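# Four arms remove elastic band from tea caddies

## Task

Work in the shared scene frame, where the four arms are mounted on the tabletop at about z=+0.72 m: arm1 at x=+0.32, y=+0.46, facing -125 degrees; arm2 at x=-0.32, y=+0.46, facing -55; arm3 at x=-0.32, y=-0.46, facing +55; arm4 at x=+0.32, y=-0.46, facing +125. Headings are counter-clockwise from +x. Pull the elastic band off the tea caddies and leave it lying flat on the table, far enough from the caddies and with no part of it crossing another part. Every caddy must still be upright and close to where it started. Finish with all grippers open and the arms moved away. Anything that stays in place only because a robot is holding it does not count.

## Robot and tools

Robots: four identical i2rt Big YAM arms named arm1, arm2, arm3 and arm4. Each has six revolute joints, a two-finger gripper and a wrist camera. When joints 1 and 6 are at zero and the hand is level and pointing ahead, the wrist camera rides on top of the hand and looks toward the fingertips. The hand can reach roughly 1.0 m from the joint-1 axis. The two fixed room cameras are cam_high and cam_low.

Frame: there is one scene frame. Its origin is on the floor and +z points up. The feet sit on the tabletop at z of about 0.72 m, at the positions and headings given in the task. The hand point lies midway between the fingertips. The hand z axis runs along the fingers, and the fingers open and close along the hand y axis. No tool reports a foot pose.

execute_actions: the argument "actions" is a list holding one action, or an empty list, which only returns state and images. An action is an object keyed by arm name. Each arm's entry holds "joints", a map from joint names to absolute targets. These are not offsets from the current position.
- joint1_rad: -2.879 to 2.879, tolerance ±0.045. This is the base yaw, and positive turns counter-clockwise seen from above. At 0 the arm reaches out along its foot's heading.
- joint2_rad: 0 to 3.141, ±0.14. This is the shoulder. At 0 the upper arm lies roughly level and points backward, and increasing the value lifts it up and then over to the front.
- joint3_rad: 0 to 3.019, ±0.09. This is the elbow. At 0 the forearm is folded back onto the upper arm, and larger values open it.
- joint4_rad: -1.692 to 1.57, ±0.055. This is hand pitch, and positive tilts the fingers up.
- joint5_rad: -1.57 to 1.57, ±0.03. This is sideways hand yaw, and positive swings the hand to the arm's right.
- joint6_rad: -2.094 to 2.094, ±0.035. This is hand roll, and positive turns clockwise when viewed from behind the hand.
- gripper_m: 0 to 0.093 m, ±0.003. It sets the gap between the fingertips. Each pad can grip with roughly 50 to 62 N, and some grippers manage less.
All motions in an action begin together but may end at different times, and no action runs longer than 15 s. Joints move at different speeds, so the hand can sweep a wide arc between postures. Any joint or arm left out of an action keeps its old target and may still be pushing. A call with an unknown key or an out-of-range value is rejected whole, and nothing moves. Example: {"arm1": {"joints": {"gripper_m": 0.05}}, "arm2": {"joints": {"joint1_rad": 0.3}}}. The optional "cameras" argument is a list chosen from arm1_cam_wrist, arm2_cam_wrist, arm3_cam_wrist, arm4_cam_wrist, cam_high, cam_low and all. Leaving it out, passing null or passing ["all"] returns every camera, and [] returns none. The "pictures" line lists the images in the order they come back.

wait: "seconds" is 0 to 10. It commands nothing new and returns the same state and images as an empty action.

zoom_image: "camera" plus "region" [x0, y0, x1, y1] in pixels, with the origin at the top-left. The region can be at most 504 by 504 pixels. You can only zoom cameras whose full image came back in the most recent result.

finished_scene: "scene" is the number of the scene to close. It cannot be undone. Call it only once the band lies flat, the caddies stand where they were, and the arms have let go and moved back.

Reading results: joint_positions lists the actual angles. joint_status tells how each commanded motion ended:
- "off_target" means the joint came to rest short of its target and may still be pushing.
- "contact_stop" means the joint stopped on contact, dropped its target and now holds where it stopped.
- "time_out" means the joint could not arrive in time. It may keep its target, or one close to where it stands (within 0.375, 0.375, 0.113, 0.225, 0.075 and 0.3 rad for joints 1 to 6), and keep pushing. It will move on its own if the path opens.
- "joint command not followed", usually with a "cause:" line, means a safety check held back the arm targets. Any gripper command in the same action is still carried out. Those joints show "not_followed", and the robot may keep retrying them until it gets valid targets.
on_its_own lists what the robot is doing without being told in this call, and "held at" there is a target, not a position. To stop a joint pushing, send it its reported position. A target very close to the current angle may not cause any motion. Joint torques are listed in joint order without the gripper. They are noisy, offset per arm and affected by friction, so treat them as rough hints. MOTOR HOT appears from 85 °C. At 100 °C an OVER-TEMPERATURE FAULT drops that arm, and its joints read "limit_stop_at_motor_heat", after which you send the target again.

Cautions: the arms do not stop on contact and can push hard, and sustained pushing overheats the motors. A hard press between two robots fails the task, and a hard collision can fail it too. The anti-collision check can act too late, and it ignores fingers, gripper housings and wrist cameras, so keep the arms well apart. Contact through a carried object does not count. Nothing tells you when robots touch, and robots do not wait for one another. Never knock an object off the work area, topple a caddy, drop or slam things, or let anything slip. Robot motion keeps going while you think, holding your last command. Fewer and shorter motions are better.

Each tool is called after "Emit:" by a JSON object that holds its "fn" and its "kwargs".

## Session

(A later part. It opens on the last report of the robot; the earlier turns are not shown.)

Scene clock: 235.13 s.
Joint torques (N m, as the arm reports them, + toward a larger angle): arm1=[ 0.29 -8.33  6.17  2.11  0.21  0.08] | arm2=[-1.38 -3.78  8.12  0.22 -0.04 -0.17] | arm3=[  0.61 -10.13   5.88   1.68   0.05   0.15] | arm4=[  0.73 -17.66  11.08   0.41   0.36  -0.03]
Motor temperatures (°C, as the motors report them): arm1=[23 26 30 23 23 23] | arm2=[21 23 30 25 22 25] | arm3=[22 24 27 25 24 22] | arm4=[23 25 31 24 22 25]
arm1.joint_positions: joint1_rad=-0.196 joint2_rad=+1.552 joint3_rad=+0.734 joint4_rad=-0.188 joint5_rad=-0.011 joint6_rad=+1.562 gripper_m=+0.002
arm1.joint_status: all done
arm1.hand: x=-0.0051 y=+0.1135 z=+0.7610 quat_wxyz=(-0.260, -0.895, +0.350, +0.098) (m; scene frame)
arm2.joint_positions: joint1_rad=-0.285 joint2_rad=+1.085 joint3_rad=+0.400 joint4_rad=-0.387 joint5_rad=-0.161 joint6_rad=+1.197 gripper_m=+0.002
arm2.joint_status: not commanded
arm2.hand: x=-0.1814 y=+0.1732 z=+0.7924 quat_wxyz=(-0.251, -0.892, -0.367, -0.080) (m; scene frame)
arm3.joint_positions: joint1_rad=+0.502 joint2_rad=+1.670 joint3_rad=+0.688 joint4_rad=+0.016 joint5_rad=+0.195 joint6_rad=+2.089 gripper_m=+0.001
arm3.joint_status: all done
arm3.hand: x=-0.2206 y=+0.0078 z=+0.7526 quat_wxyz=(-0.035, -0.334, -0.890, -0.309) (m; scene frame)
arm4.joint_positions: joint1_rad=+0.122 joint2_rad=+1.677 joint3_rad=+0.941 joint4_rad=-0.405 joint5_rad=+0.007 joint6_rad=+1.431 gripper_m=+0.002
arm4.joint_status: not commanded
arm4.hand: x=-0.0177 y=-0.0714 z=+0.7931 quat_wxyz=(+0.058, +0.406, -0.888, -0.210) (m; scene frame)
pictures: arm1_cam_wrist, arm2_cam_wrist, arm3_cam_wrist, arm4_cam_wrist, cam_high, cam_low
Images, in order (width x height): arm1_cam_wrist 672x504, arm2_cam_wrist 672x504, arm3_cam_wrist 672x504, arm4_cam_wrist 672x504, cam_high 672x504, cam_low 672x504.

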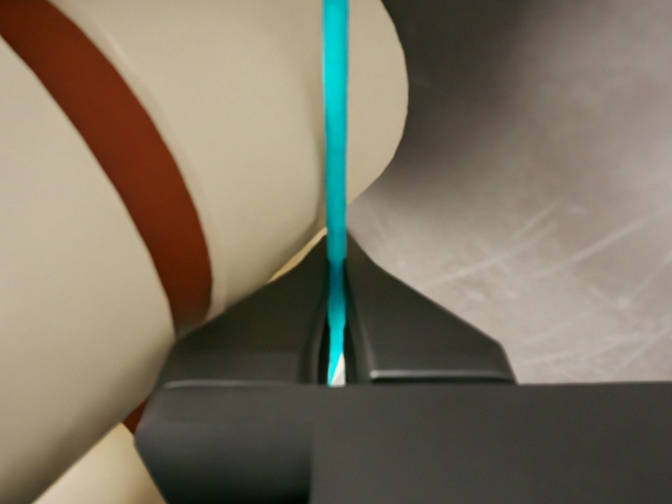

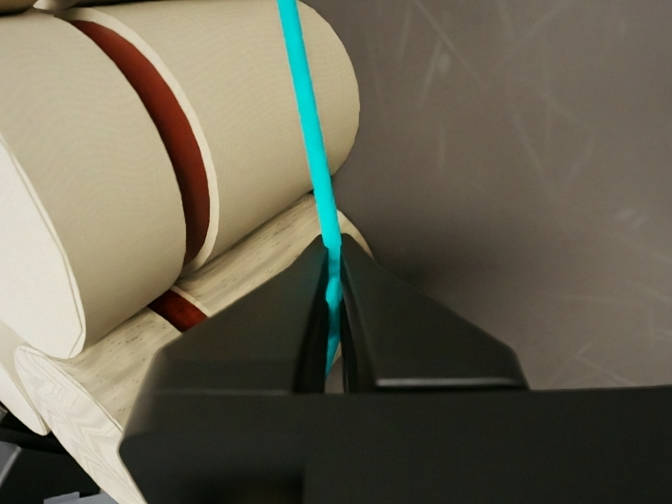

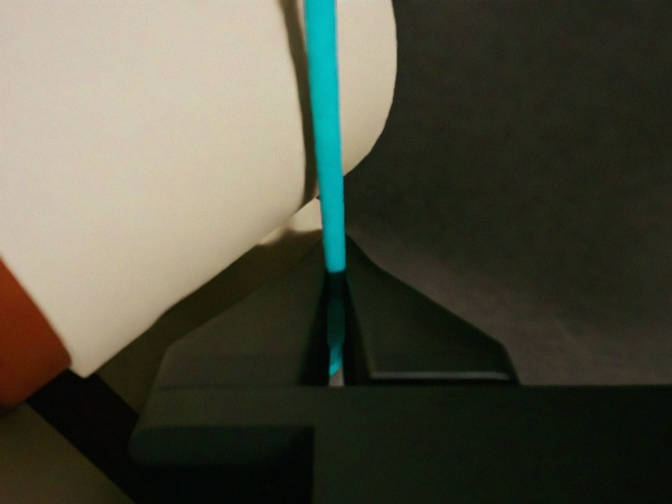

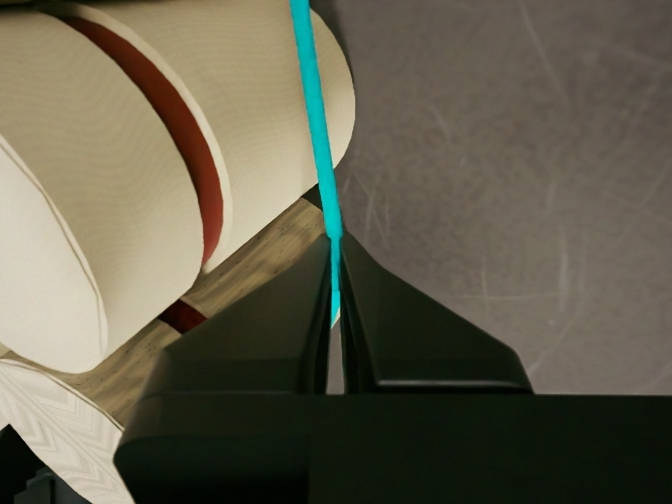

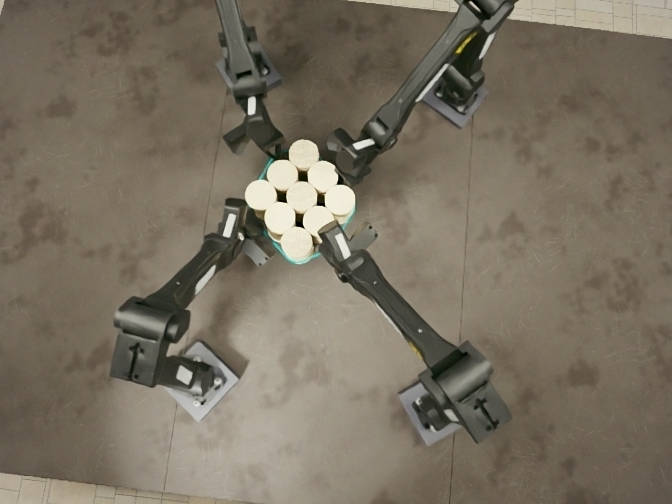

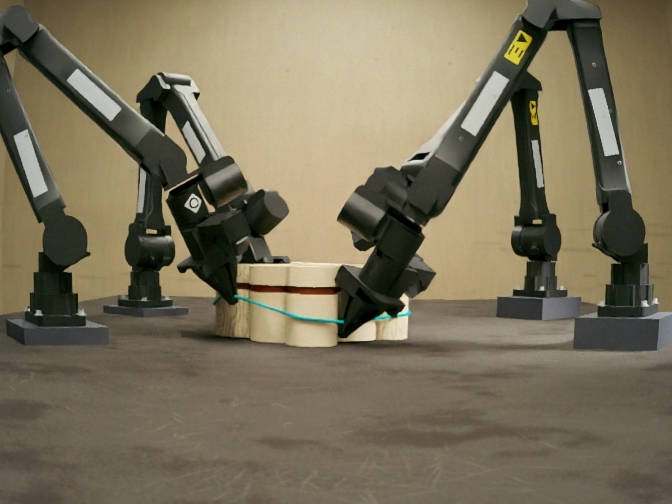

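Emit:
{"fn": "execute_actions", "kwargs": {"actions": [{"arm1":{"joints":{"joint2_rad":1.263,"joint3_rad":0.62,"joint4_rad":-0.46}},"arm2":{"joints":{"joint1_rad":-0.365,"joint2_rad":0.868,"joint3_rad":0.32,"joint4_rad":-0.56}},"arm3":{"joints":{"joint1_rad":0.55,"joint2_rad":1.378,"joint3_rad":0.608,"joint4_rad":-0.335}},"arm4":{"joints":{"joint1_rad":0.095,"joint2_rad":1.54,"joint3_rad":0.795,"joint4_rad":-0.337}}}]}}

Scene clock: 253.00 s.
Joint torques (N m, as the arm reports them, + toward a larger angle): arm1=[ 0.46 -4.89  4.95 -0.81  0.01  0.07] | arm2=[-2.13  0.44  5.06 -1.26  0.07 -0.18] | arm3=[ 3.35 -7.56  4.81 -1.36 -0.19  0.14] | arm4=[  1.19 -13.45   5.13  -0.15  -0.13  -0.03]
Motor temperatures (°C, as the motors report them): arm1=[23 26 30 23 23 23] | arm2=[21 23 30 25 22 25] | arm3=[22 24 27 25 24 22] | arm4=[23 25 31 24 22 25]
arm1.joint_positions: joint1_rad=-0.198 joint2_rad=+1.250 joint3_rad=+0.653 joint4_rad=-0.392 joint5_rad=-0.007 joint6_rad=+1.562 gripper_m=+0.002
arm1.joint_status: joint4_rad time_out (moved -0.204 of -0.272); the others done
arm1.on_its_own: joint4_rad reads -0.392 and still pushes toward -0.460 since a time_out
arm1.hand: x=+0.0330 y=+0.1564 z=+0.8285 quat_wxyz=(-0.266, -0.892, +0.350, +0.104) (m; scene frame)
arm2.joint_positions: joint1_rad=-0.350 joint2_rad=+0.855 joint3_rad=+0.347 joint4_rad=-0.492 joint5_rad=-0.163 joint6_rad=+1.197 gripper_m=+0.002
arm2.joint_status: joint4_rad time_out (moved -0.105 of -0.173); the others done
arm2.on_its_own: joint4_rad reads -0.492 and still pushes toward -0.560 since a time_out
arm2.hand: x=-0.2086 y=+0.1916 z=+0.8203 quat_wxyz=(-0.287, -0.894, -0.337, -0.071) (m; scene frame)
arm3.joint_positions: joint1_rad=+0.524 joint2_rad=+1.369 joint3_rad=+0.641 joint4_rad=-0.270 joint5_rad=+0.202 joint6_rad=+2.089 gripper_m=+0.001
arm3.joint_status: joint4_rad time_out (moved -0.286 of -0.351); the others done
arm3.on_its_own: joint4_rad reads -0.270 and still pushes toward -0.335 since a time_out
arm3.hand: x=-0.2352 y=-0.0380 z=+0.8267 quat_wxyz=(-0.038, -0.325, -0.898, -0.295) (m; scene frame)
arm4.joint_positions: joint1_rad=+0.092 joint2_rad=+1.539 joint3_rad=+0.826 joint4_rad=-0.305 joint5_rad=+0.017 joint6_rad=+1.431 gripper_m=+0.002
arm4.joint_status: all done
arm4.hand: x=+0.0079 y=-0.0756 z=+0.8250 quat_wxyz=(+0.066, +0.385, -0.880, -0.270) (m; scene frame)
pictures: arm1_cam_wrist, arm2_cam_wrist, arm3_cam_wrist, arm4_cam_wrist, cam_high, cam_low
Images, in order (width x height): arm1_cam_wrist 672x504, arm2_cam_wrist 672x504, arm3_cam_wrist 672x504, arm4_cam_wrist 672x504, cam_high 672x504, cam_low 672x504.

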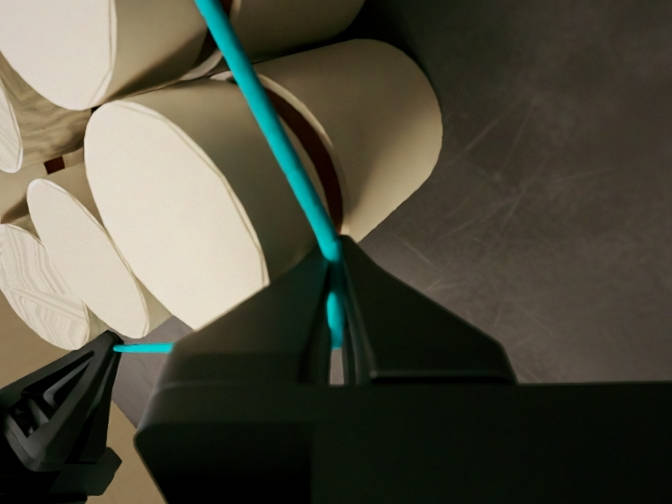

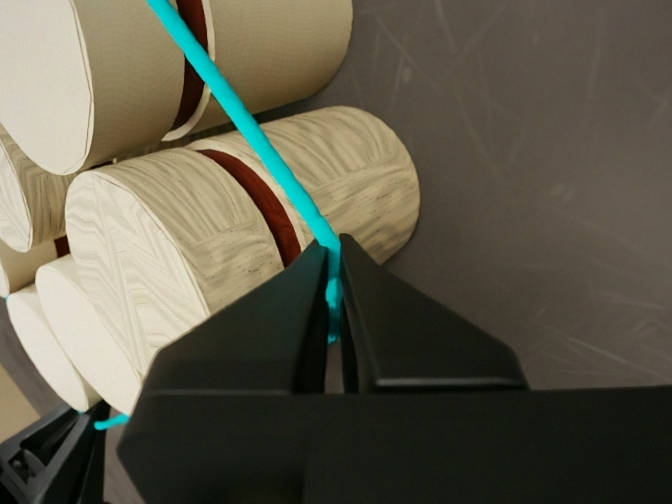

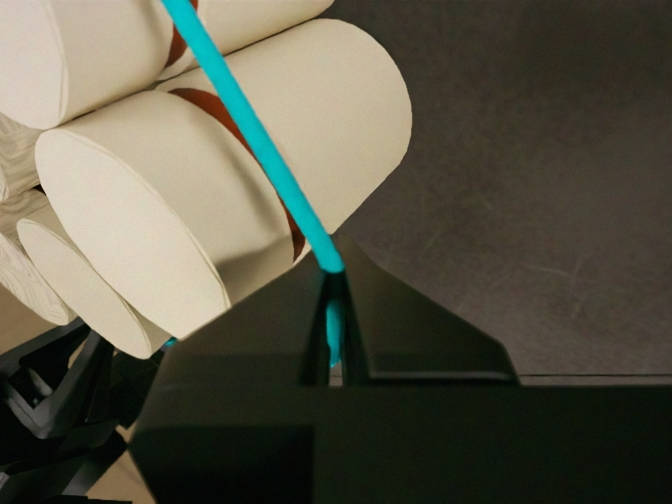

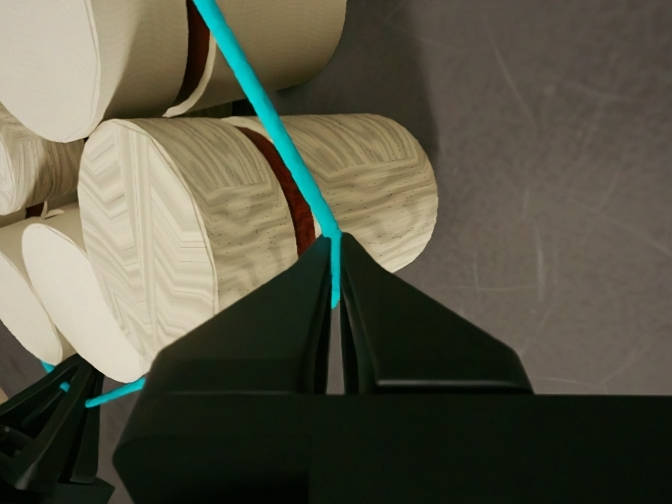

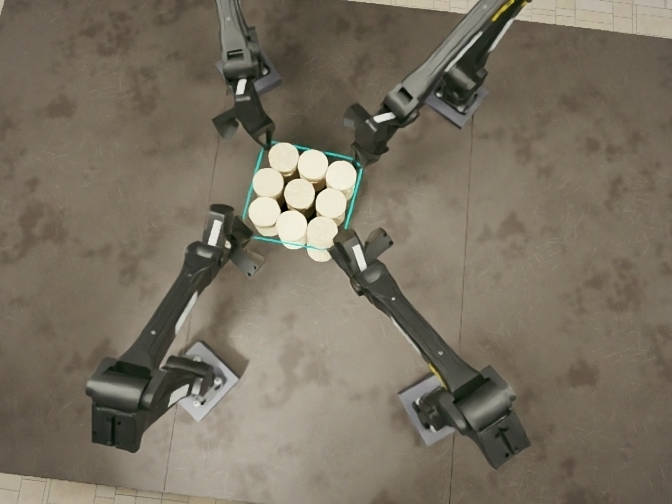

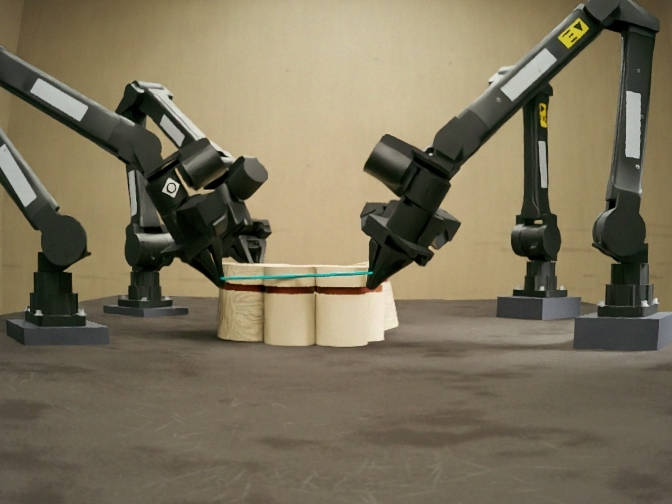

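Emit:
{"fn": "execute_actions", "kwargs": {"actions": [{"arm1":{"joints":{"joint1_rad":0.04,"joint2_rad":1.441,"joint3_rad":0.74,"joint4_rad":-0.39,"joint6_rad":2.05}},"arm2":{"joints":{"joint1_rad":0.14,"joint2_rad":0.992,"joint3_rad":0.335,"joint4_rad":-0.44,"joint5_rad":0,"joint6_rad":2.0}},"arm3":{"joints":{"joint1_rad":0.67,"joint2_rad":1.622,"joint3_rad":0.84,"joint4_rad":-0.31}},"arm4":{"joints":{"joint1_rad":0.32,"joint2_rad":1.676,"joint3_rad":0.905,"joint4_rad":-0.32,"joint6_rad":2.05}}}]}}

Scene clock: 276.87 s.
Joint torques (N m, as the arm reports them, + toward a larger angle): arm1=[ 4.77 -7.6   5.52  0.22 -1.21  0.07] | arm2=[ 2.87 -0.98  4.83 -0.19 -1.36  0.11] | arm3=[  4.41 -10.2    6.99  -0.27  -0.9    0.05] | arm4=[  4.32 -13.92   7.37   0.12  -1.54   0.18]
Motor temperatures (°C, as the motors report them): arm1=[23 26 30 23 23 23] | arm2=[21 23 29 25 22 25] | arm3=[22 24 27 25 24 22] | arm4=[23 25 30 24 22 25]
arm1.joint_positions: joint1_rad=-0.012 joint2_rad=+1.436 joint3_rad=+0.757 joint4_rad=-0.358 joint5_rad=+0.020 joint6_rad=+2.043 gripper_m=+0.002
arm1.joint_status: joint1_rad time_out (moved +0.187 of +0.238); the others done
arm1.on_its_own: joint1_rad reads -0.012 and still pushes toward +0.040 since a time_out
arm1.hand: x=+0.0671 y=+0.0748 z=+0.8008 quat_wxyz=(-0.262, -0.835, +0.484, +0.022) (m; scene frame)
arm2.joint_positions: joint1_rad=+0.080 joint2_rad=+0.982 joint3_rad=+0.358 joint4_rad=-0.405 joint5_rad=+0.042 joint6_rad=+1.984 gripper_m=+0.002
arm2.joint_status: joint1_rad time_out (moved +0.431 of +0.490); joint5_rad time_out (moved +0.205 of +0.163); the others done
arm2.on_its_own: joint1_rad reads +0.080 and still pushes toward +0.140 since a time_out; joint5_rad reads +0.042 and still pushes toward +0.000 since a time_out
arm2.hand: x=-0.1227 y=+0.2283 z=+0.8005 quat_wxyz=(-0.239, -0.951, -0.146, -0.132) (m; scene frame)
arm3.joint_positions: joint1_rad=+0.631 joint2_rad=+1.608 joint3_rad=+0.843 joint4_rad=-0.280 joint5_rad=+0.221 joint6_rad=+2.098 gripper_m=+0.001
arm3.joint_status: all done
arm3.hand: x=-0.2772 y=+0.0400 z=+0.8018 quat_wxyz=(-0.036, -0.282, -0.918, -0.277) (m; scene frame)
arm4.joint_positions: joint1_rad=+0.275 joint2_rad=+1.660 joint3_rad=+0.908 joint4_rad=-0.296 joint5_rad=+0.046 joint6_rad=+2.036 gripper_m=+0.002
arm4.joint_status: joint1_rad time_out (moved +0.183 of +0.228); the others done
arm4.on_its_own: joint1_rad reads +0.275 and still pushes toward +0.320 since a time_out
arm4.hand: x=-0.0761 y=-0.1157 z=+0.8008 quat_wxyz=(+0.144, +0.189, -0.946, -0.221) (m; scene frame)
pictures: arm1_cam_wrist, arm2_cam_wrist, arm3_cam_wrist, arm4_cam_wrist, cam_high, cam_low
Images, in order (width x height): arm1_cam_wrist 672x504, arm2_cam_wrist 672x504, arm3_cam_wrist 672x504, arm4_cam_wrist 672x504, cam_high 672x504, cam_low 672x504.

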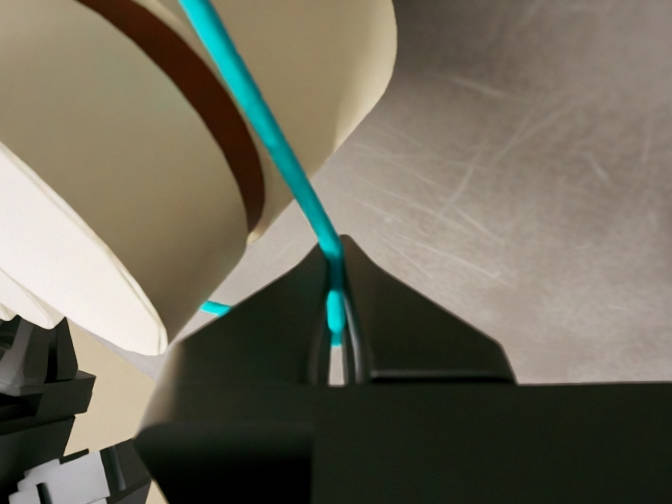

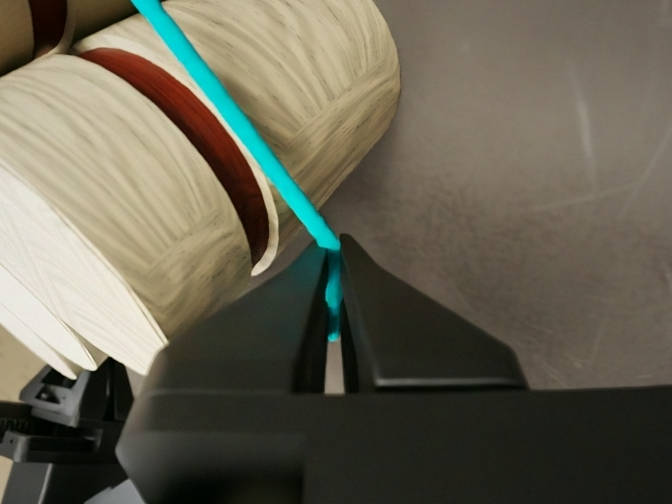

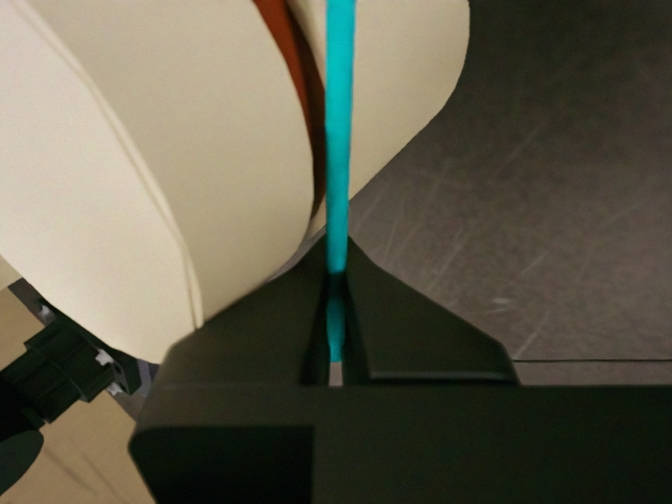

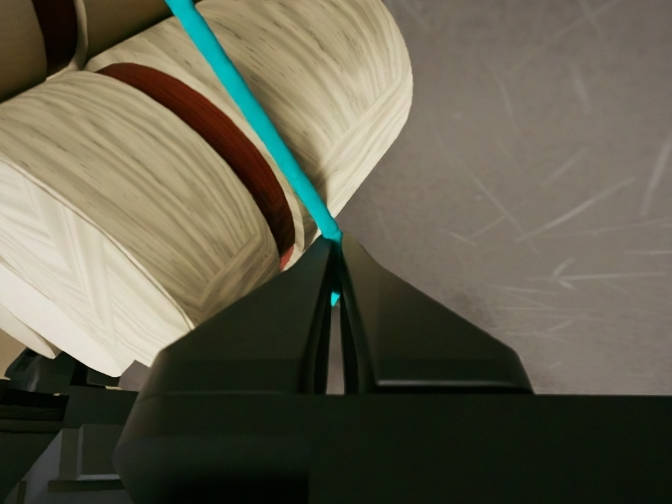

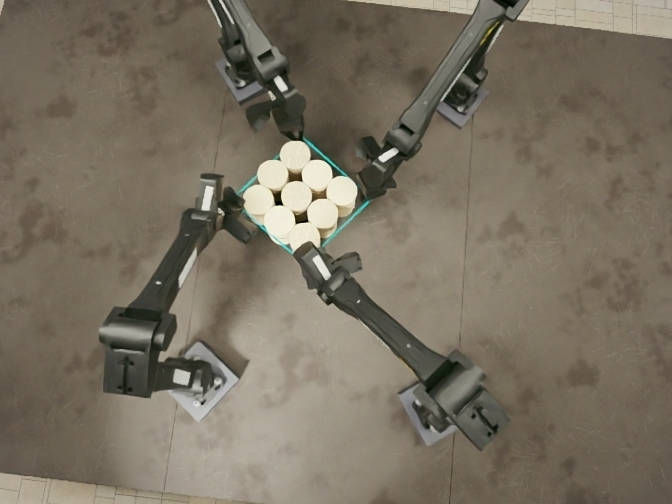

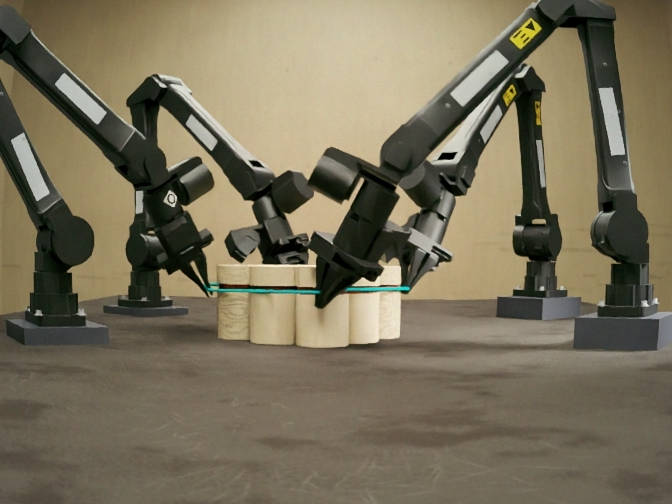

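Emit:
{"fn": "execute_actions", "kwargs": {"actions": [{"arm1":{"joints":{"joint1_rad":0.08,"joint2_rad":1.50,"joint3_rad":0.81}},"arm2":{"joints":{"joint1_rad":0.245,"joint2_rad":1.10,"joint3_rad":0.405,"joint4_rad":-0.39,"joint5_rad":0.02,"joint6_rad":2.08}},"arm3":{"joints":{"joint1_rad":0.655,"joint2_rad":1.684,"joint3_rad":0.925,"joint4_rad":-0.33}},"arm4":{"joints":{"joint1_rad":0.36,"joint2_rad":1.70,"joint3_rad":0.945}}}], "cameras": ["cam_high","cam_low","arm4_cam_wrist"]}}

Scene clock: 292.37 s.
Joint torques (N m, as the arm reports them, + toward a larger angle): arm1=[ 4.94 -7.85  6.66  0.21 -1.2   0.04] | arm2=[ 3.17 -1.83  5.91  0.41 -1.57  0.07] | arm3=[  4.88 -10.44   7.86  -0.34  -0.98   0.06] | arm4=[  5.53 -14.33   9.48   0.2   -1.56   0.16]
Motor temperatures (°C, as the motors report them): arm1=[23 26 30 23 24 23] | arm2=[22 23 29 25 24 25] | arm3=[22 24 27 25 25 22] | arm4=[23 25 30 24 23 25]
arm1.joint_positions: joint1_rad=+0.024 joint2_rad=+1.487 joint3_rad=+0.812 joint4_rad=-0.358 joint5_rad=+0.020 joint6_rad=+2.046 gripper_m=+0.002
arm1.joint_status: joint1_rad time_out (moved +0.036 of +0.092); the others done
arm1.on_its_own: joint1_rad reads +0.024 and still pushes toward +0.080 since a time_out
arm1.hand: x=+0.0702 y=+0.0474 z=+0.8013 quat_wxyz=(-0.265, -0.842, +0.470, +0.017) (m; scene frame)
arm2.joint_positions: joint1_rad=+0.180 joint2_rad=+1.086 joint3_rad=+0.409 joint4_rad=-0.374 joint5_rad=+0.069 joint6_rad=+2.066 gripper_m=+0.002
arm2.joint_status: joint1_rad time_out (moved +0.099 of +0.165); joint5_rad time_out (moved +0.027 of -0.022); the others done
arm2.on_its_own: joint1_rad reads +0.180 and still pushes toward +0.245 since a time_out; joint5_rad reads +0.069 and still pushes toward +0.020 since a time_out
arm2.hand: x=-0.0888 y=+0.2319 z=+0.7961 quat_wxyz=(-0.226, -0.953, -0.152, -0.136) (m; scene frame)
arm3.joint_positions: joint1_rad=+0.612 joint2_rad=+1.661 joint3_rad=+0.918 joint4_rad=-0.297 joint5_rad=+0.223 joint6_rad=+2.098 gripper_m=+0.001
arm3.joint_status: all done
arm3.hand: x=-0.2663 y=+0.0660 z=+0.8043 quat_wxyz=(-0.039, -0.291, -0.914, -0.279) (m; scene frame)
arm4.joint_positions: joint1_rad=+0.299 joint2_rad=+1.684 joint3_rad=+0.926 joint4_rad=-0.298 joint5_rad=+0.046 joint6_rad=+2.039 gripper_m=+0.002
arm4.joint_status: joint1_rad time_out (moved +0.024 of +0.085); the others done
arm4.on_its_own: joint1_rad reads +0.299 and still pushes toward +0.360 since a time_out
arm4.hand: x=-0.0883 y=-0.1221 z=+0.7952 quat_wxyz=(+0.144, +0.199, -0.945, -0.216) (m; scene frame)
pictures: arm4_cam_wrist, cam_high, cam_low
Images, in order (width x height): arm4_cam_wrist 672x504, cam_high 672x504, cam_low 672x504.

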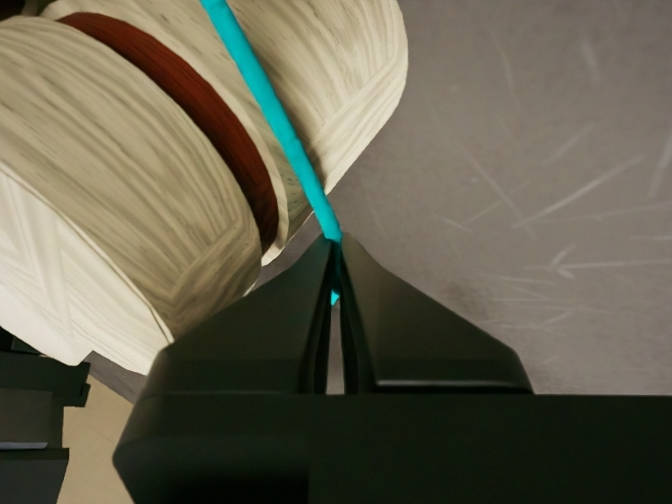

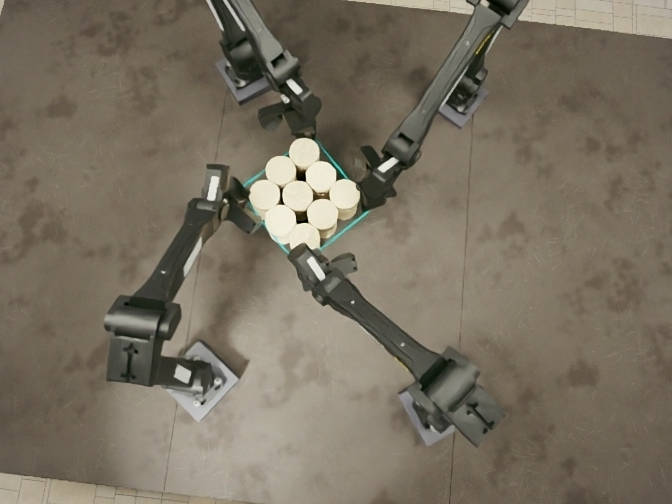

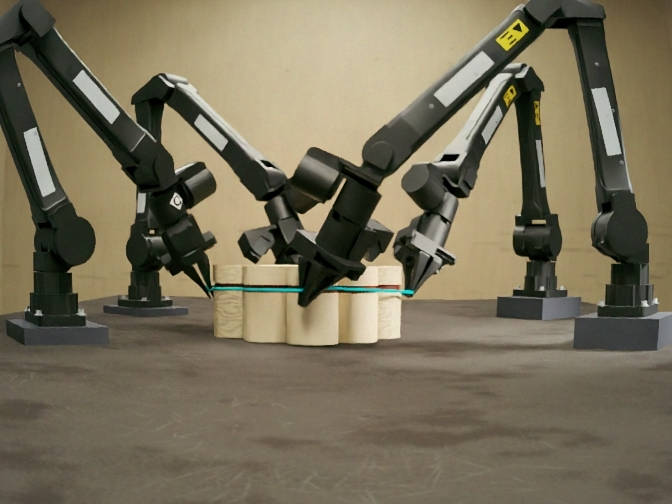

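Emit:
{"fn": "execute_actions", "kwargs": {"actions": [{"arm1":{"joints":{"joint1_rad":0.08,"joint2_rad":1.413,"joint3_rad":0.71}},"arm2":{"joints":{"joint1_rad":0.19,"joint2_rad":0.97,"joint3_rad":0.32,"joint4_rad":-0.45}},"arm3":{"joints":{"joint1_rad":0.69,"joint2_rad":1.63,"joint3_rad":0.845,"joint4_rad":-0.31}},"arm4":{"joints":{"joint1_rad":0.335,"joint2_rad":1.67,"joint3_rad":0.895}}}], "cameras": ["cam_high","cam_low"]}}

Scene clock: 307.87 s.
Joint torques (N m, as the arm reports them, + toward a larger angle): arm1=[ 5.07 -7.4   4.23  0.22 -1.45  0.03] | arm2=[ 0.95 -0.98  4.14 -0.79 -1.57  0.1 ] | arm3=[  7.94 -12.96   4.14  -0.09  -1.03   0.05] | arm4=[  4.86 -15.88   5.88   0.2   -1.88   0.16]
Motor temperatures (°C, as the motors report them): arm1=[23 26 30 23 25 23] | arm2=[22 23 29 25 25 25] | arm3=[22 24 28 25 26 22] | arm4=[23 25 31 24 24 25]
arm1.joint_positions: joint1_rad=+0.024 joint2_rad=+1.408 joint3_rad=+0.747 joint4_rad=-0.358 joint5_rad=+0.026 joint6_rad=+2.046 gripper_m=+0.002
arm1.joint_status: joint1_rad time_out (moved +0.000 of +0.056); the others done
arm1.on_its_own: joint1_rad reads +0.024 and still pushes toward +0.080 since a time_out
arm1.hand: x=+0.0818 y=+0.0687 z=+0.8088 quat_wxyz=(-0.271, -0.840, +0.469, +0.020) (m; scene frame)
arm2.joint_positions: joint1_rad=+0.161 joint2_rad=+0.963 joint3_rad=+0.353 joint4_rad=-0.394 joint5_rad=+0.069 joint6_rad=+2.066 gripper_m=+0.002
arm2.joint_status: joint4_rad time_out (moved -0.020 of -0.076); the others done
arm2.on_its_own: joint4_rad reads -0.394 and still pushes toward -0.450 since a time_out; joint5_rad reads +0.069 and still pushes toward +0.020 since a time_out
arm2.hand: x=-0.1069 y=+0.2407 z=+0.8051 quat_wxyz=(-0.245, -0.948, -0.141, -0.148) (m; scene frame)
arm3.joint_positions: joint1_rad=+0.612 joint2_rad=+1.647 joint3_rad=+0.882 joint4_rad=-0.285 joint5_rad=+0.224 joint6_rad=+2.098 gripper_m=+0.001
arm3.joint_status: joint1_rad time_out (moved +0.000 of +0.078); the others done
arm3.on_its_own: joint1_rad reads +0.612 and still pushes toward +0.690 since a time_out
arm3.hand: x=-0.2666 y=+0.0528 z=+0.7983 quat_wxyz=(-0.041, -0.291, -0.915, -0.275) (m; scene frame)
arm4.joint_positions: joint1_rad=+0.282 joint2_rad=+1.675 joint3_rad=+0.913 joint4_rad=-0.298 joint5_rad=+0.053 joint6_rad=+2.039 gripper_m=+0.002
arm4.joint_status: joint1_rad off_target (ended at +0.282, target +0.335); the others done
arm4.on_its_own: joint1_rad reads +0.282 and still pushes toward +0.335 since a time_out
arm4.hand: x=-0.0781 y=-0.1174 z=+0.7953 quat_wxyz=(+0.138, +0.191, -0.947, -0.218) (m; scene frame)
pictures: cam_high, cam_low
Images, in order (width x height): cam_high 672x504, cam_low 672x504.

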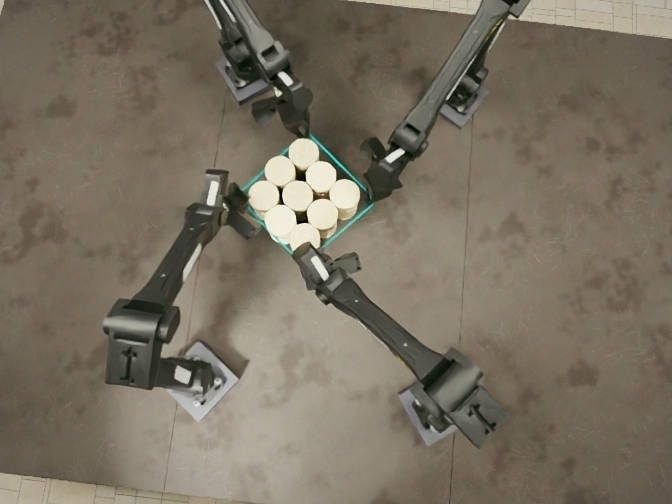

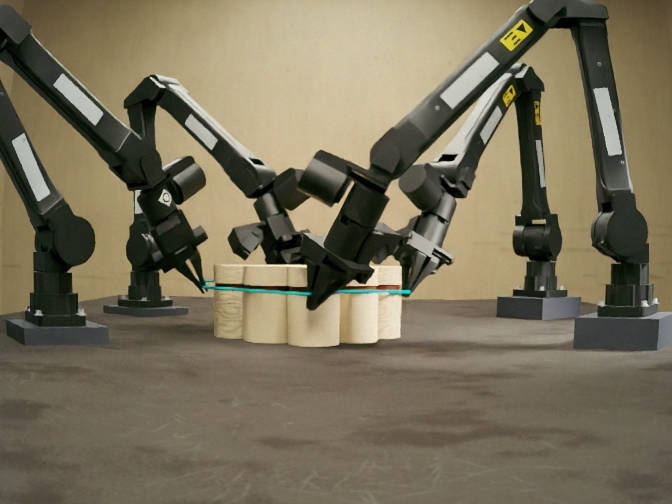

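Lift, with arm3 a bit further out.

Emit:
{"fn": "execute_actions", "kwargs": {"actions": [{"arm1":{"joints":{"joint2_rad":1.27,"joint3_rad":0.85,"joint4_rad":-0.67}},"arm2":{"joints":{"joint2_rad":0.78,"joint3_rad":0.50,"joint4_rad":-0.81}},"arm3":{"joints":{"joint1_rad":0.73,"joint2_rad":1.46,"joint3_rad":0.965,"joint4_rad":-0.58}},"arm4":{"joints":{"joint1_rad":0.35,"joint2_rad":1.505,"joint3_rad":1.01,"joint4_rad":-0.58}}}], "cameras": ["cam_high","cam_low"]}}

Scene clock: 314.23 s.
Joint torques (N m, as the arm reports them, + toward a larger angle): arm1=[ 5.1  -6.48  6.93 -0.64 -1.55  0.03] | arm2=[ 0.98  0.18  7.27 -1.41 -1.62  0.08] | arm3=[  9.53 -10.     8.31  -0.67  -1.3    0.05] | arm4=[  6.05 -13.63   9.45  -0.1   -1.86   0.16]
Motor temperatures (°C, as the motors report them): arm1=[23 26 30 23 25 23] | arm2=[22 23 29 25 26 25] | arm3=[22 24 28 25 26 22] | arm4=[23 25 30 24 24 25]
arm1.joint_positions: joint1_rad=+0.024 joint2_rad=+1.264 joint3_rad=+0.864 joint4_rad=-0.609 joint5_rad=+0.028 joint6_rad=+2.047 gripper_m=+0.002
arm1.joint_status: joint4_rad time_out (moved -0.252 of -0.312); the others done
arm1.on_its_own: joint1_rad reads +0.024 and still pushes toward +0.080 since a time_out; joint4_rad reads -0.609 and still pushes toward -0.670 since a time_out
arm1.hand: x=+0.0827 y=+0.0714 z=+0.8927 quat_wxyz=(-0.276, -0.839, +0.469, +0.021) (m; scene frame)
arm2.joint_positions: joint1_rad=+0.160 joint2_rad=+0.771 joint3_rad=+0.506 joint4_rad=-0.738 joint5_rad=+0.070 joint6_rad=+2.066 gripper_m=+0.002
arm2.joint_status: joint4_rad time_out (moved -0.344 of -0.416); the others done
arm2.on_its_own: joint4_rad reads -0.738 and still pushes toward -0.810 since a time_out; joint5_rad reads +0.070 and still pushes toward +0.020 since a time_out
arm2.hand: x=-0.1137 y=+0.2462 z=+0.8870 quat_wxyz=(-0.246, -0.948, -0.140, -0.147) (m; scene frame)
arm3.joint_positions: joint1_rad=+0.635 joint2_rad=+1.452 joint3_rad=+0.972 joint4_rad=-0.536 joint5_rad=+0.231 joint6_rad=+2.098 gripper_m=+0.001
arm3.joint_status: joint1_rad time_out (moved +0.023 of +0.118); the others done
arm3.on_its_own: joint1_rad reads +0.635 and still pushes toward +0.730 since a time_out
arm3.hand: x=-0.2775 y=+0.0497 z=+0.9024 quat_wxyz=(-0.037, -0.282, -0.913, -0.291) (m; scene frame)
arm4.joint_positions: joint1_rad=+0.282 joint2_rad=+1.499 joint3_rad=+1.007 joint4_rad=-0.551 joint5_rad=+0.053 joint6_rad=+2.039 gripper_m=+0.002
arm4.joint_status: joint1_rad time_out (moved +0.000 of +0.068); the others done
arm4.on_its_own: joint1_rad reads +0.282 and still pushes toward +0.350 since a time_out
arm4.hand: x=-0.0757 y=-0.1201 z=+0.8931 quat_wxyz=(+0.143, +0.190, -0.945, -0.224) (m; scene frame)
pictures: cam_high, cam_low
Images, in order (width x height): cam_high 672x504, cam_low 672x504.

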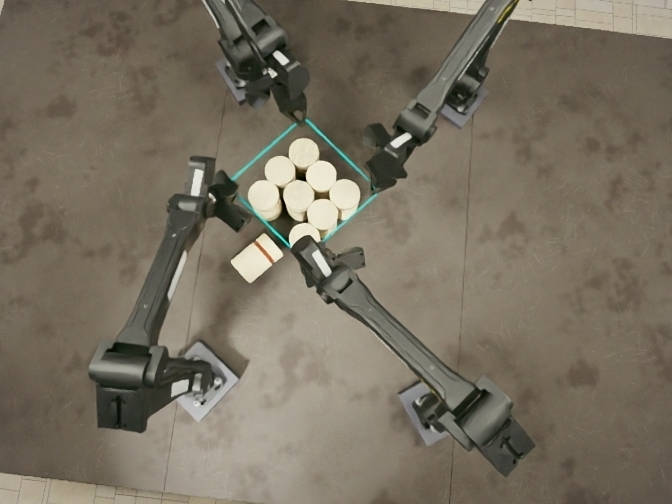

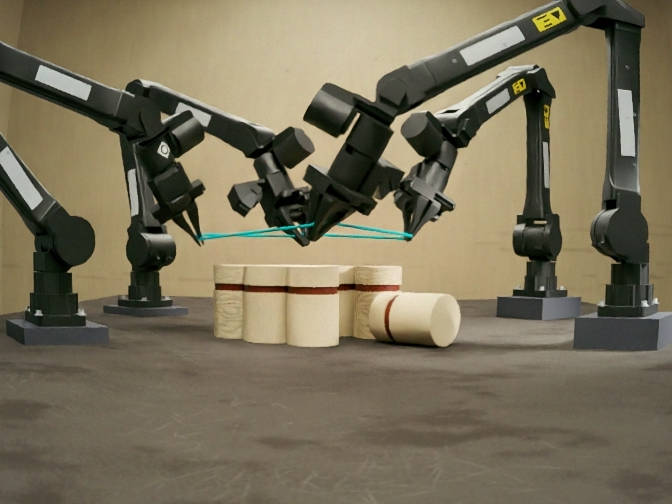

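Emit:
{"fn": "execute_actions", "kwargs": {"actions": [{"arm1":{"joints":{"joint1_rad":0.39,"joint2_rad":1.206,"joint3_rad":0.955,"joint4_rad":-0.938}},"arm2":{"joints":{"joint1_rad":0.24,"joint2_rad":1.42,"joint3_rad":1.125,"joint4_rad":-0.876,"joint5_rad":0,"joint6_rad":1.8}},"arm3":{"joints":{"joint1_rad":0.05,"joint2_rad":1.46,"joint3_rad":1.12,"joint4_rad":-0.835,"joint5_rad":0,"joint6_rad":1.7}},"arm4":{"joints":{"joint1_rad":-0.14,"joint2_rad":1.10,"joint3_rad":0.78,"joint4_rad":-0.87,"joint6_rad":1.45}}}], "cameras": ["cam_high"]}}

Emit:
{"fn": "execute_actions", "kwargs": {"actions": [{"arm1":{"joints":{"joint1_rad":0.755,"joint2_rad":1.305,"joint3_rad":0.90,"joint4_rad":-0.775}},"arm2":{"joints":{"joint1_rad":0.28,"joint2_rad":1.93,"joint3_rad":1.66,"joint4_rad":-0.89,"joint6_rad":1.67}},"arm3":{"joints":{"joint1_rad":-0.40,"joint2_rad":1.79,"joint3_rad":1.40,"joint4_rad":-0.765,"joint6_rad":1.33}},"arm4":{"joints":{"joint1_rad":-0.84,"joint2_rad":1.02,"joint3_rad":0.59,"joint4_rad":-0.745,"joint6_rad":0.8}}}]}}

Scene clock: 347.60 s.
Joint torques (N m, as the arm reports them, + toward a larger angle): arm1=[ 3.06 -6.36  9.41  0.05 -0.44  0.04] | arm2=[  1.53 -11.22   9.68  -0.21  -0.54  -0.24] | arm3=[  0.51 -10.72  10.91  -0.48  -0.02  -0.06] | arm4=[ 1.17 -7.22  8.94  0.1  -0.25  0.  ]
Motor temperatures (°C, as the motors report them): arm1=[23 26 32 23 26 23] | arm2=[21 23 31 25 27 25] | arm3=[22 24 28 25 27 22] | arm4=[23 25 31 24 25 25]
arm1.joint_positions: joint1_rad=+0.361 joint2_rad=+1.209 joint3_rad=+0.937 joint4_rad=-0.907 joint5_rad=+0.004 joint6_rad=+2.047 gripper_m=+0.002
arm1.joint_status: all done
arm1.hand: x=+0.2367 y=+0.0552 z=+0.9167 quat_wxyz=(-0.193, -0.925, +0.326, -0.026) (m; scene frame)
arm2.joint_positions: joint1_rad=+0.206 joint2_rad=+1.420 joint3_rad=+1.093 joint4_rad=-0.844 joint5_rad=+0.017 joint6_rad=+1.813 gripper_m=+0.002
arm2.joint_status: all done
arm2.hand: x=+0.0459 y=+0.1375 z=+0.9186 quat_wxyz=(-0.177, -0.934, -0.294, -0.100) (m; scene frame)
arm3.joint_positions: joint1_rad=+0.053 joint2_rad=+1.453 joint3_rad=+1.099 joint4_rad=-0.802 joint5_rad=+0.005 joint6_rad=+1.721 gripper_m=+0.001
arm3.joint_status: all done
arm3.hand: x=-0.0407 y=-0.0430 z=+0.9263 quat_wxyz=(-0.047, -0.353, -0.913, -0.200) (m; scene frame)
arm4.joint_positions: joint1_rad=-0.142 joint2_rad=+1.095 joint3_rad=+0.788 joint4_rad=-0.849 joint5_rad=+0.019 joint6_rad=+1.463 gripper_m=+0.002
arm4.joint_status: all done
arm4.hand: x=+0.1608 y=-0.1257 z=+0.9295 quat_wxyz=(+0.027, +0.269, -0.940, -0.209) (m; scene frame)
pictures: cam_high
Images, in order (width x height): cam_high 672x504.

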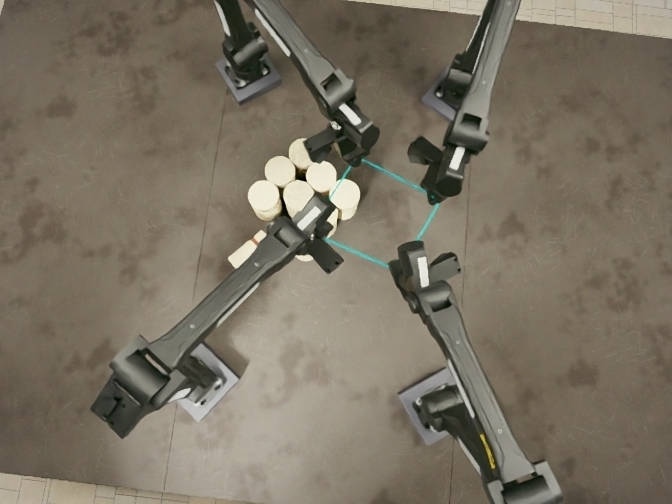

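Scene clock: 349.23 s.
Joint torques (N m, as the arm reports them, + toward a larger angle): arm1=[ 1.65 -7.46  7.01  1.1  -0.05  0.04] | arm2=[  0.47 -20.53  10.01   0.01  -0.35  -0.21] | arm3=[ -0.08 -15.26  12.28   0.55   0.49  -0.05] | arm4=[ 0.48 -5.54  9.26  0.94  0.23  0.05]
Motor temperatures (°C, as the motors report them): arm1=[23 26 32 23 26 23] | arm2=[21 23 31 25 27 25] | arm3=[22 24 29 25 27 22] | arm4=[23 25 31 24 25 25]
arm1.joint_positions: joint1_rad=+0.746 joint2_rad=+1.309 joint3_rad=+0.910 joint4_rad=-0.779 joint5_rad=-0.005 joint6_rad=+2.047 gripper_m=+0.002
arm1.joint_status: all done
arm1.hand: x=+0.4006 y=+0.0319 z=+0.8765 quat_wxyz=(-0.184, -0.970, +0.141, -0.067) (m; scene frame)
arm2.joint_positions: joint1_rad=+0.266 joint2_rad=+1.937 joint3_rad=+1.621 joint4_rad=-0.867 joint5_rad=+0.011 joint6_rad=+1.682 gripper_m=+0.002
arm2.joint_status: all done
arm2.hand: x=+0.2147 y=+0.0468 z=+0.8679 quat_wxyz=(-0.174, -0.902, -0.383, -0.093) (m; scene frame)
arm3.joint_positions: joint1_rad=-0.392 joint2_rad=+1.789 joint3_rad=+1.358 joint4_rad=-0.765 joint5_rad=-0.009 joint6_rad=+1.347 gripper_m=+0.001
arm3.joint_status: all done
arm3.hand: x=+0.2009 y=-0.1481 z=+0.8661 quat_wxyz=(-0.106, -0.386, -0.903, -0.153) (m; scene frame)
arm4.joint_positions: joint1_rad=-0.832 joint2_rad=+1.019 joint3_rad=+0.591 joint4_rad=-0.742 joint5_rad=+0.009 joint6_rad=+0.812 gripper_m=+0.002
arm4.joint_status: all done
arm4.hand: x=+0.3981 y=-0.1457 z=+0.8745 quat_wxyz=(-0.098, +0.252, -0.946, -0.178) (m; scene frame)
pictures: arm1_cam_wrist, arm2_cam_wrist, arm3_cam_wrist, arm4_cam_wrist, cam_high, cam_low
Images, in order (width x height): arm1_cam_wrist 672x504, arm2_cam_wrist 672x504, arm3_cam_wrist 672x504, arm4_cam_wrist 672x504, cam_high 672x504, cam_low 672x504.

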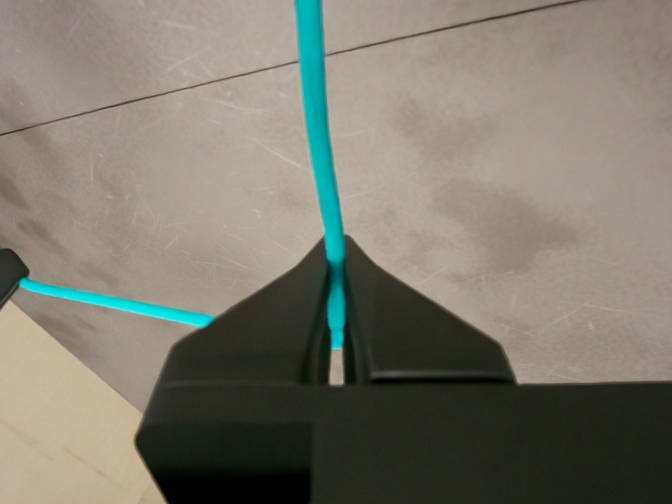

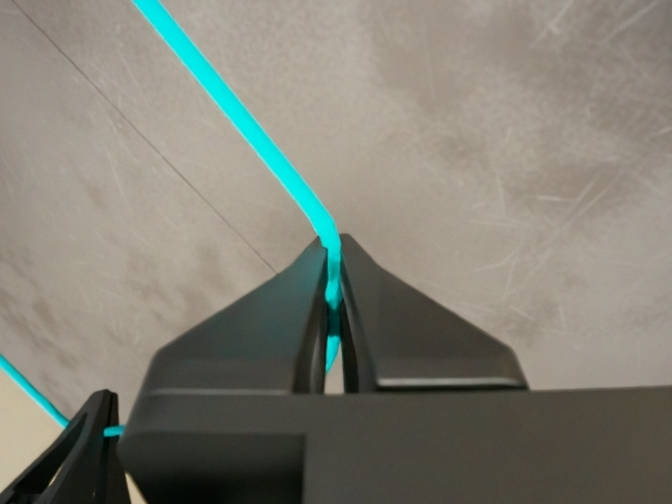

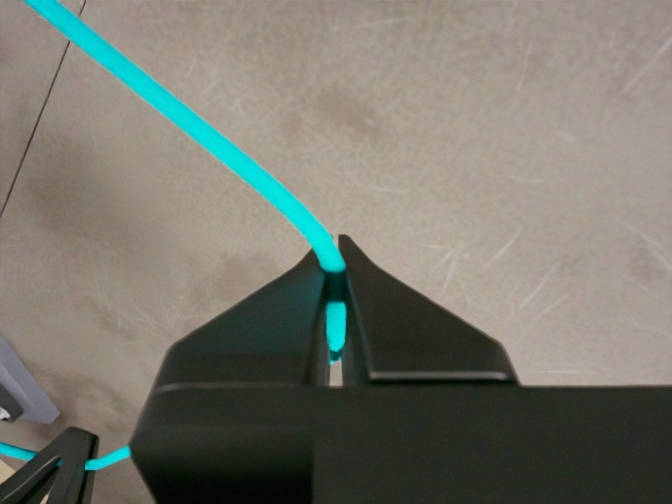

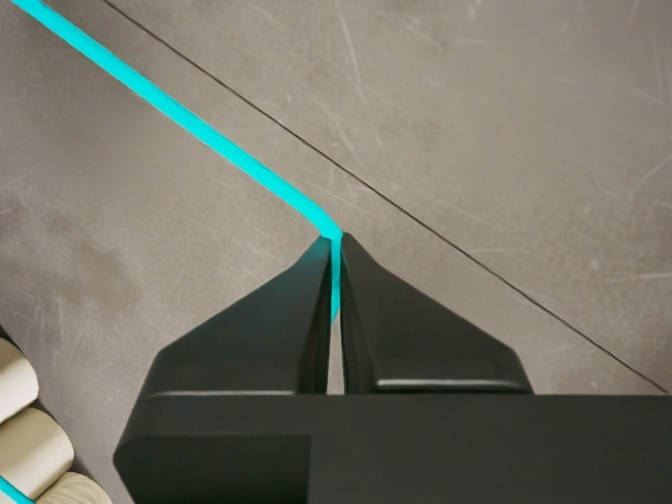

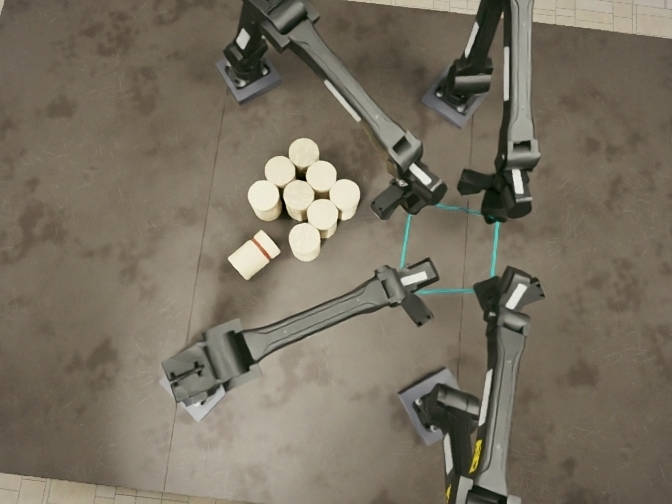

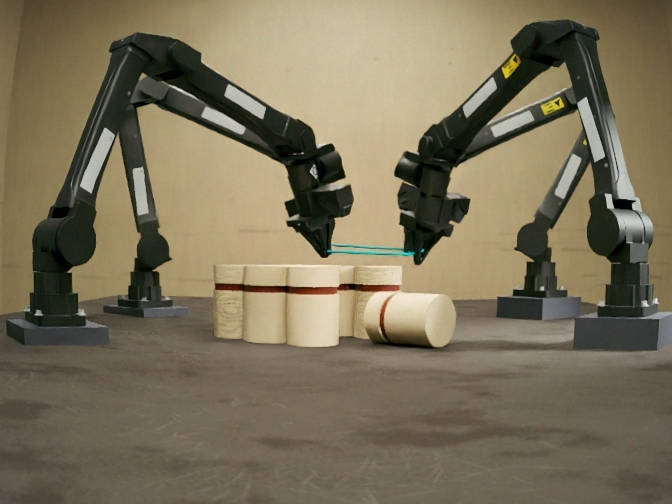

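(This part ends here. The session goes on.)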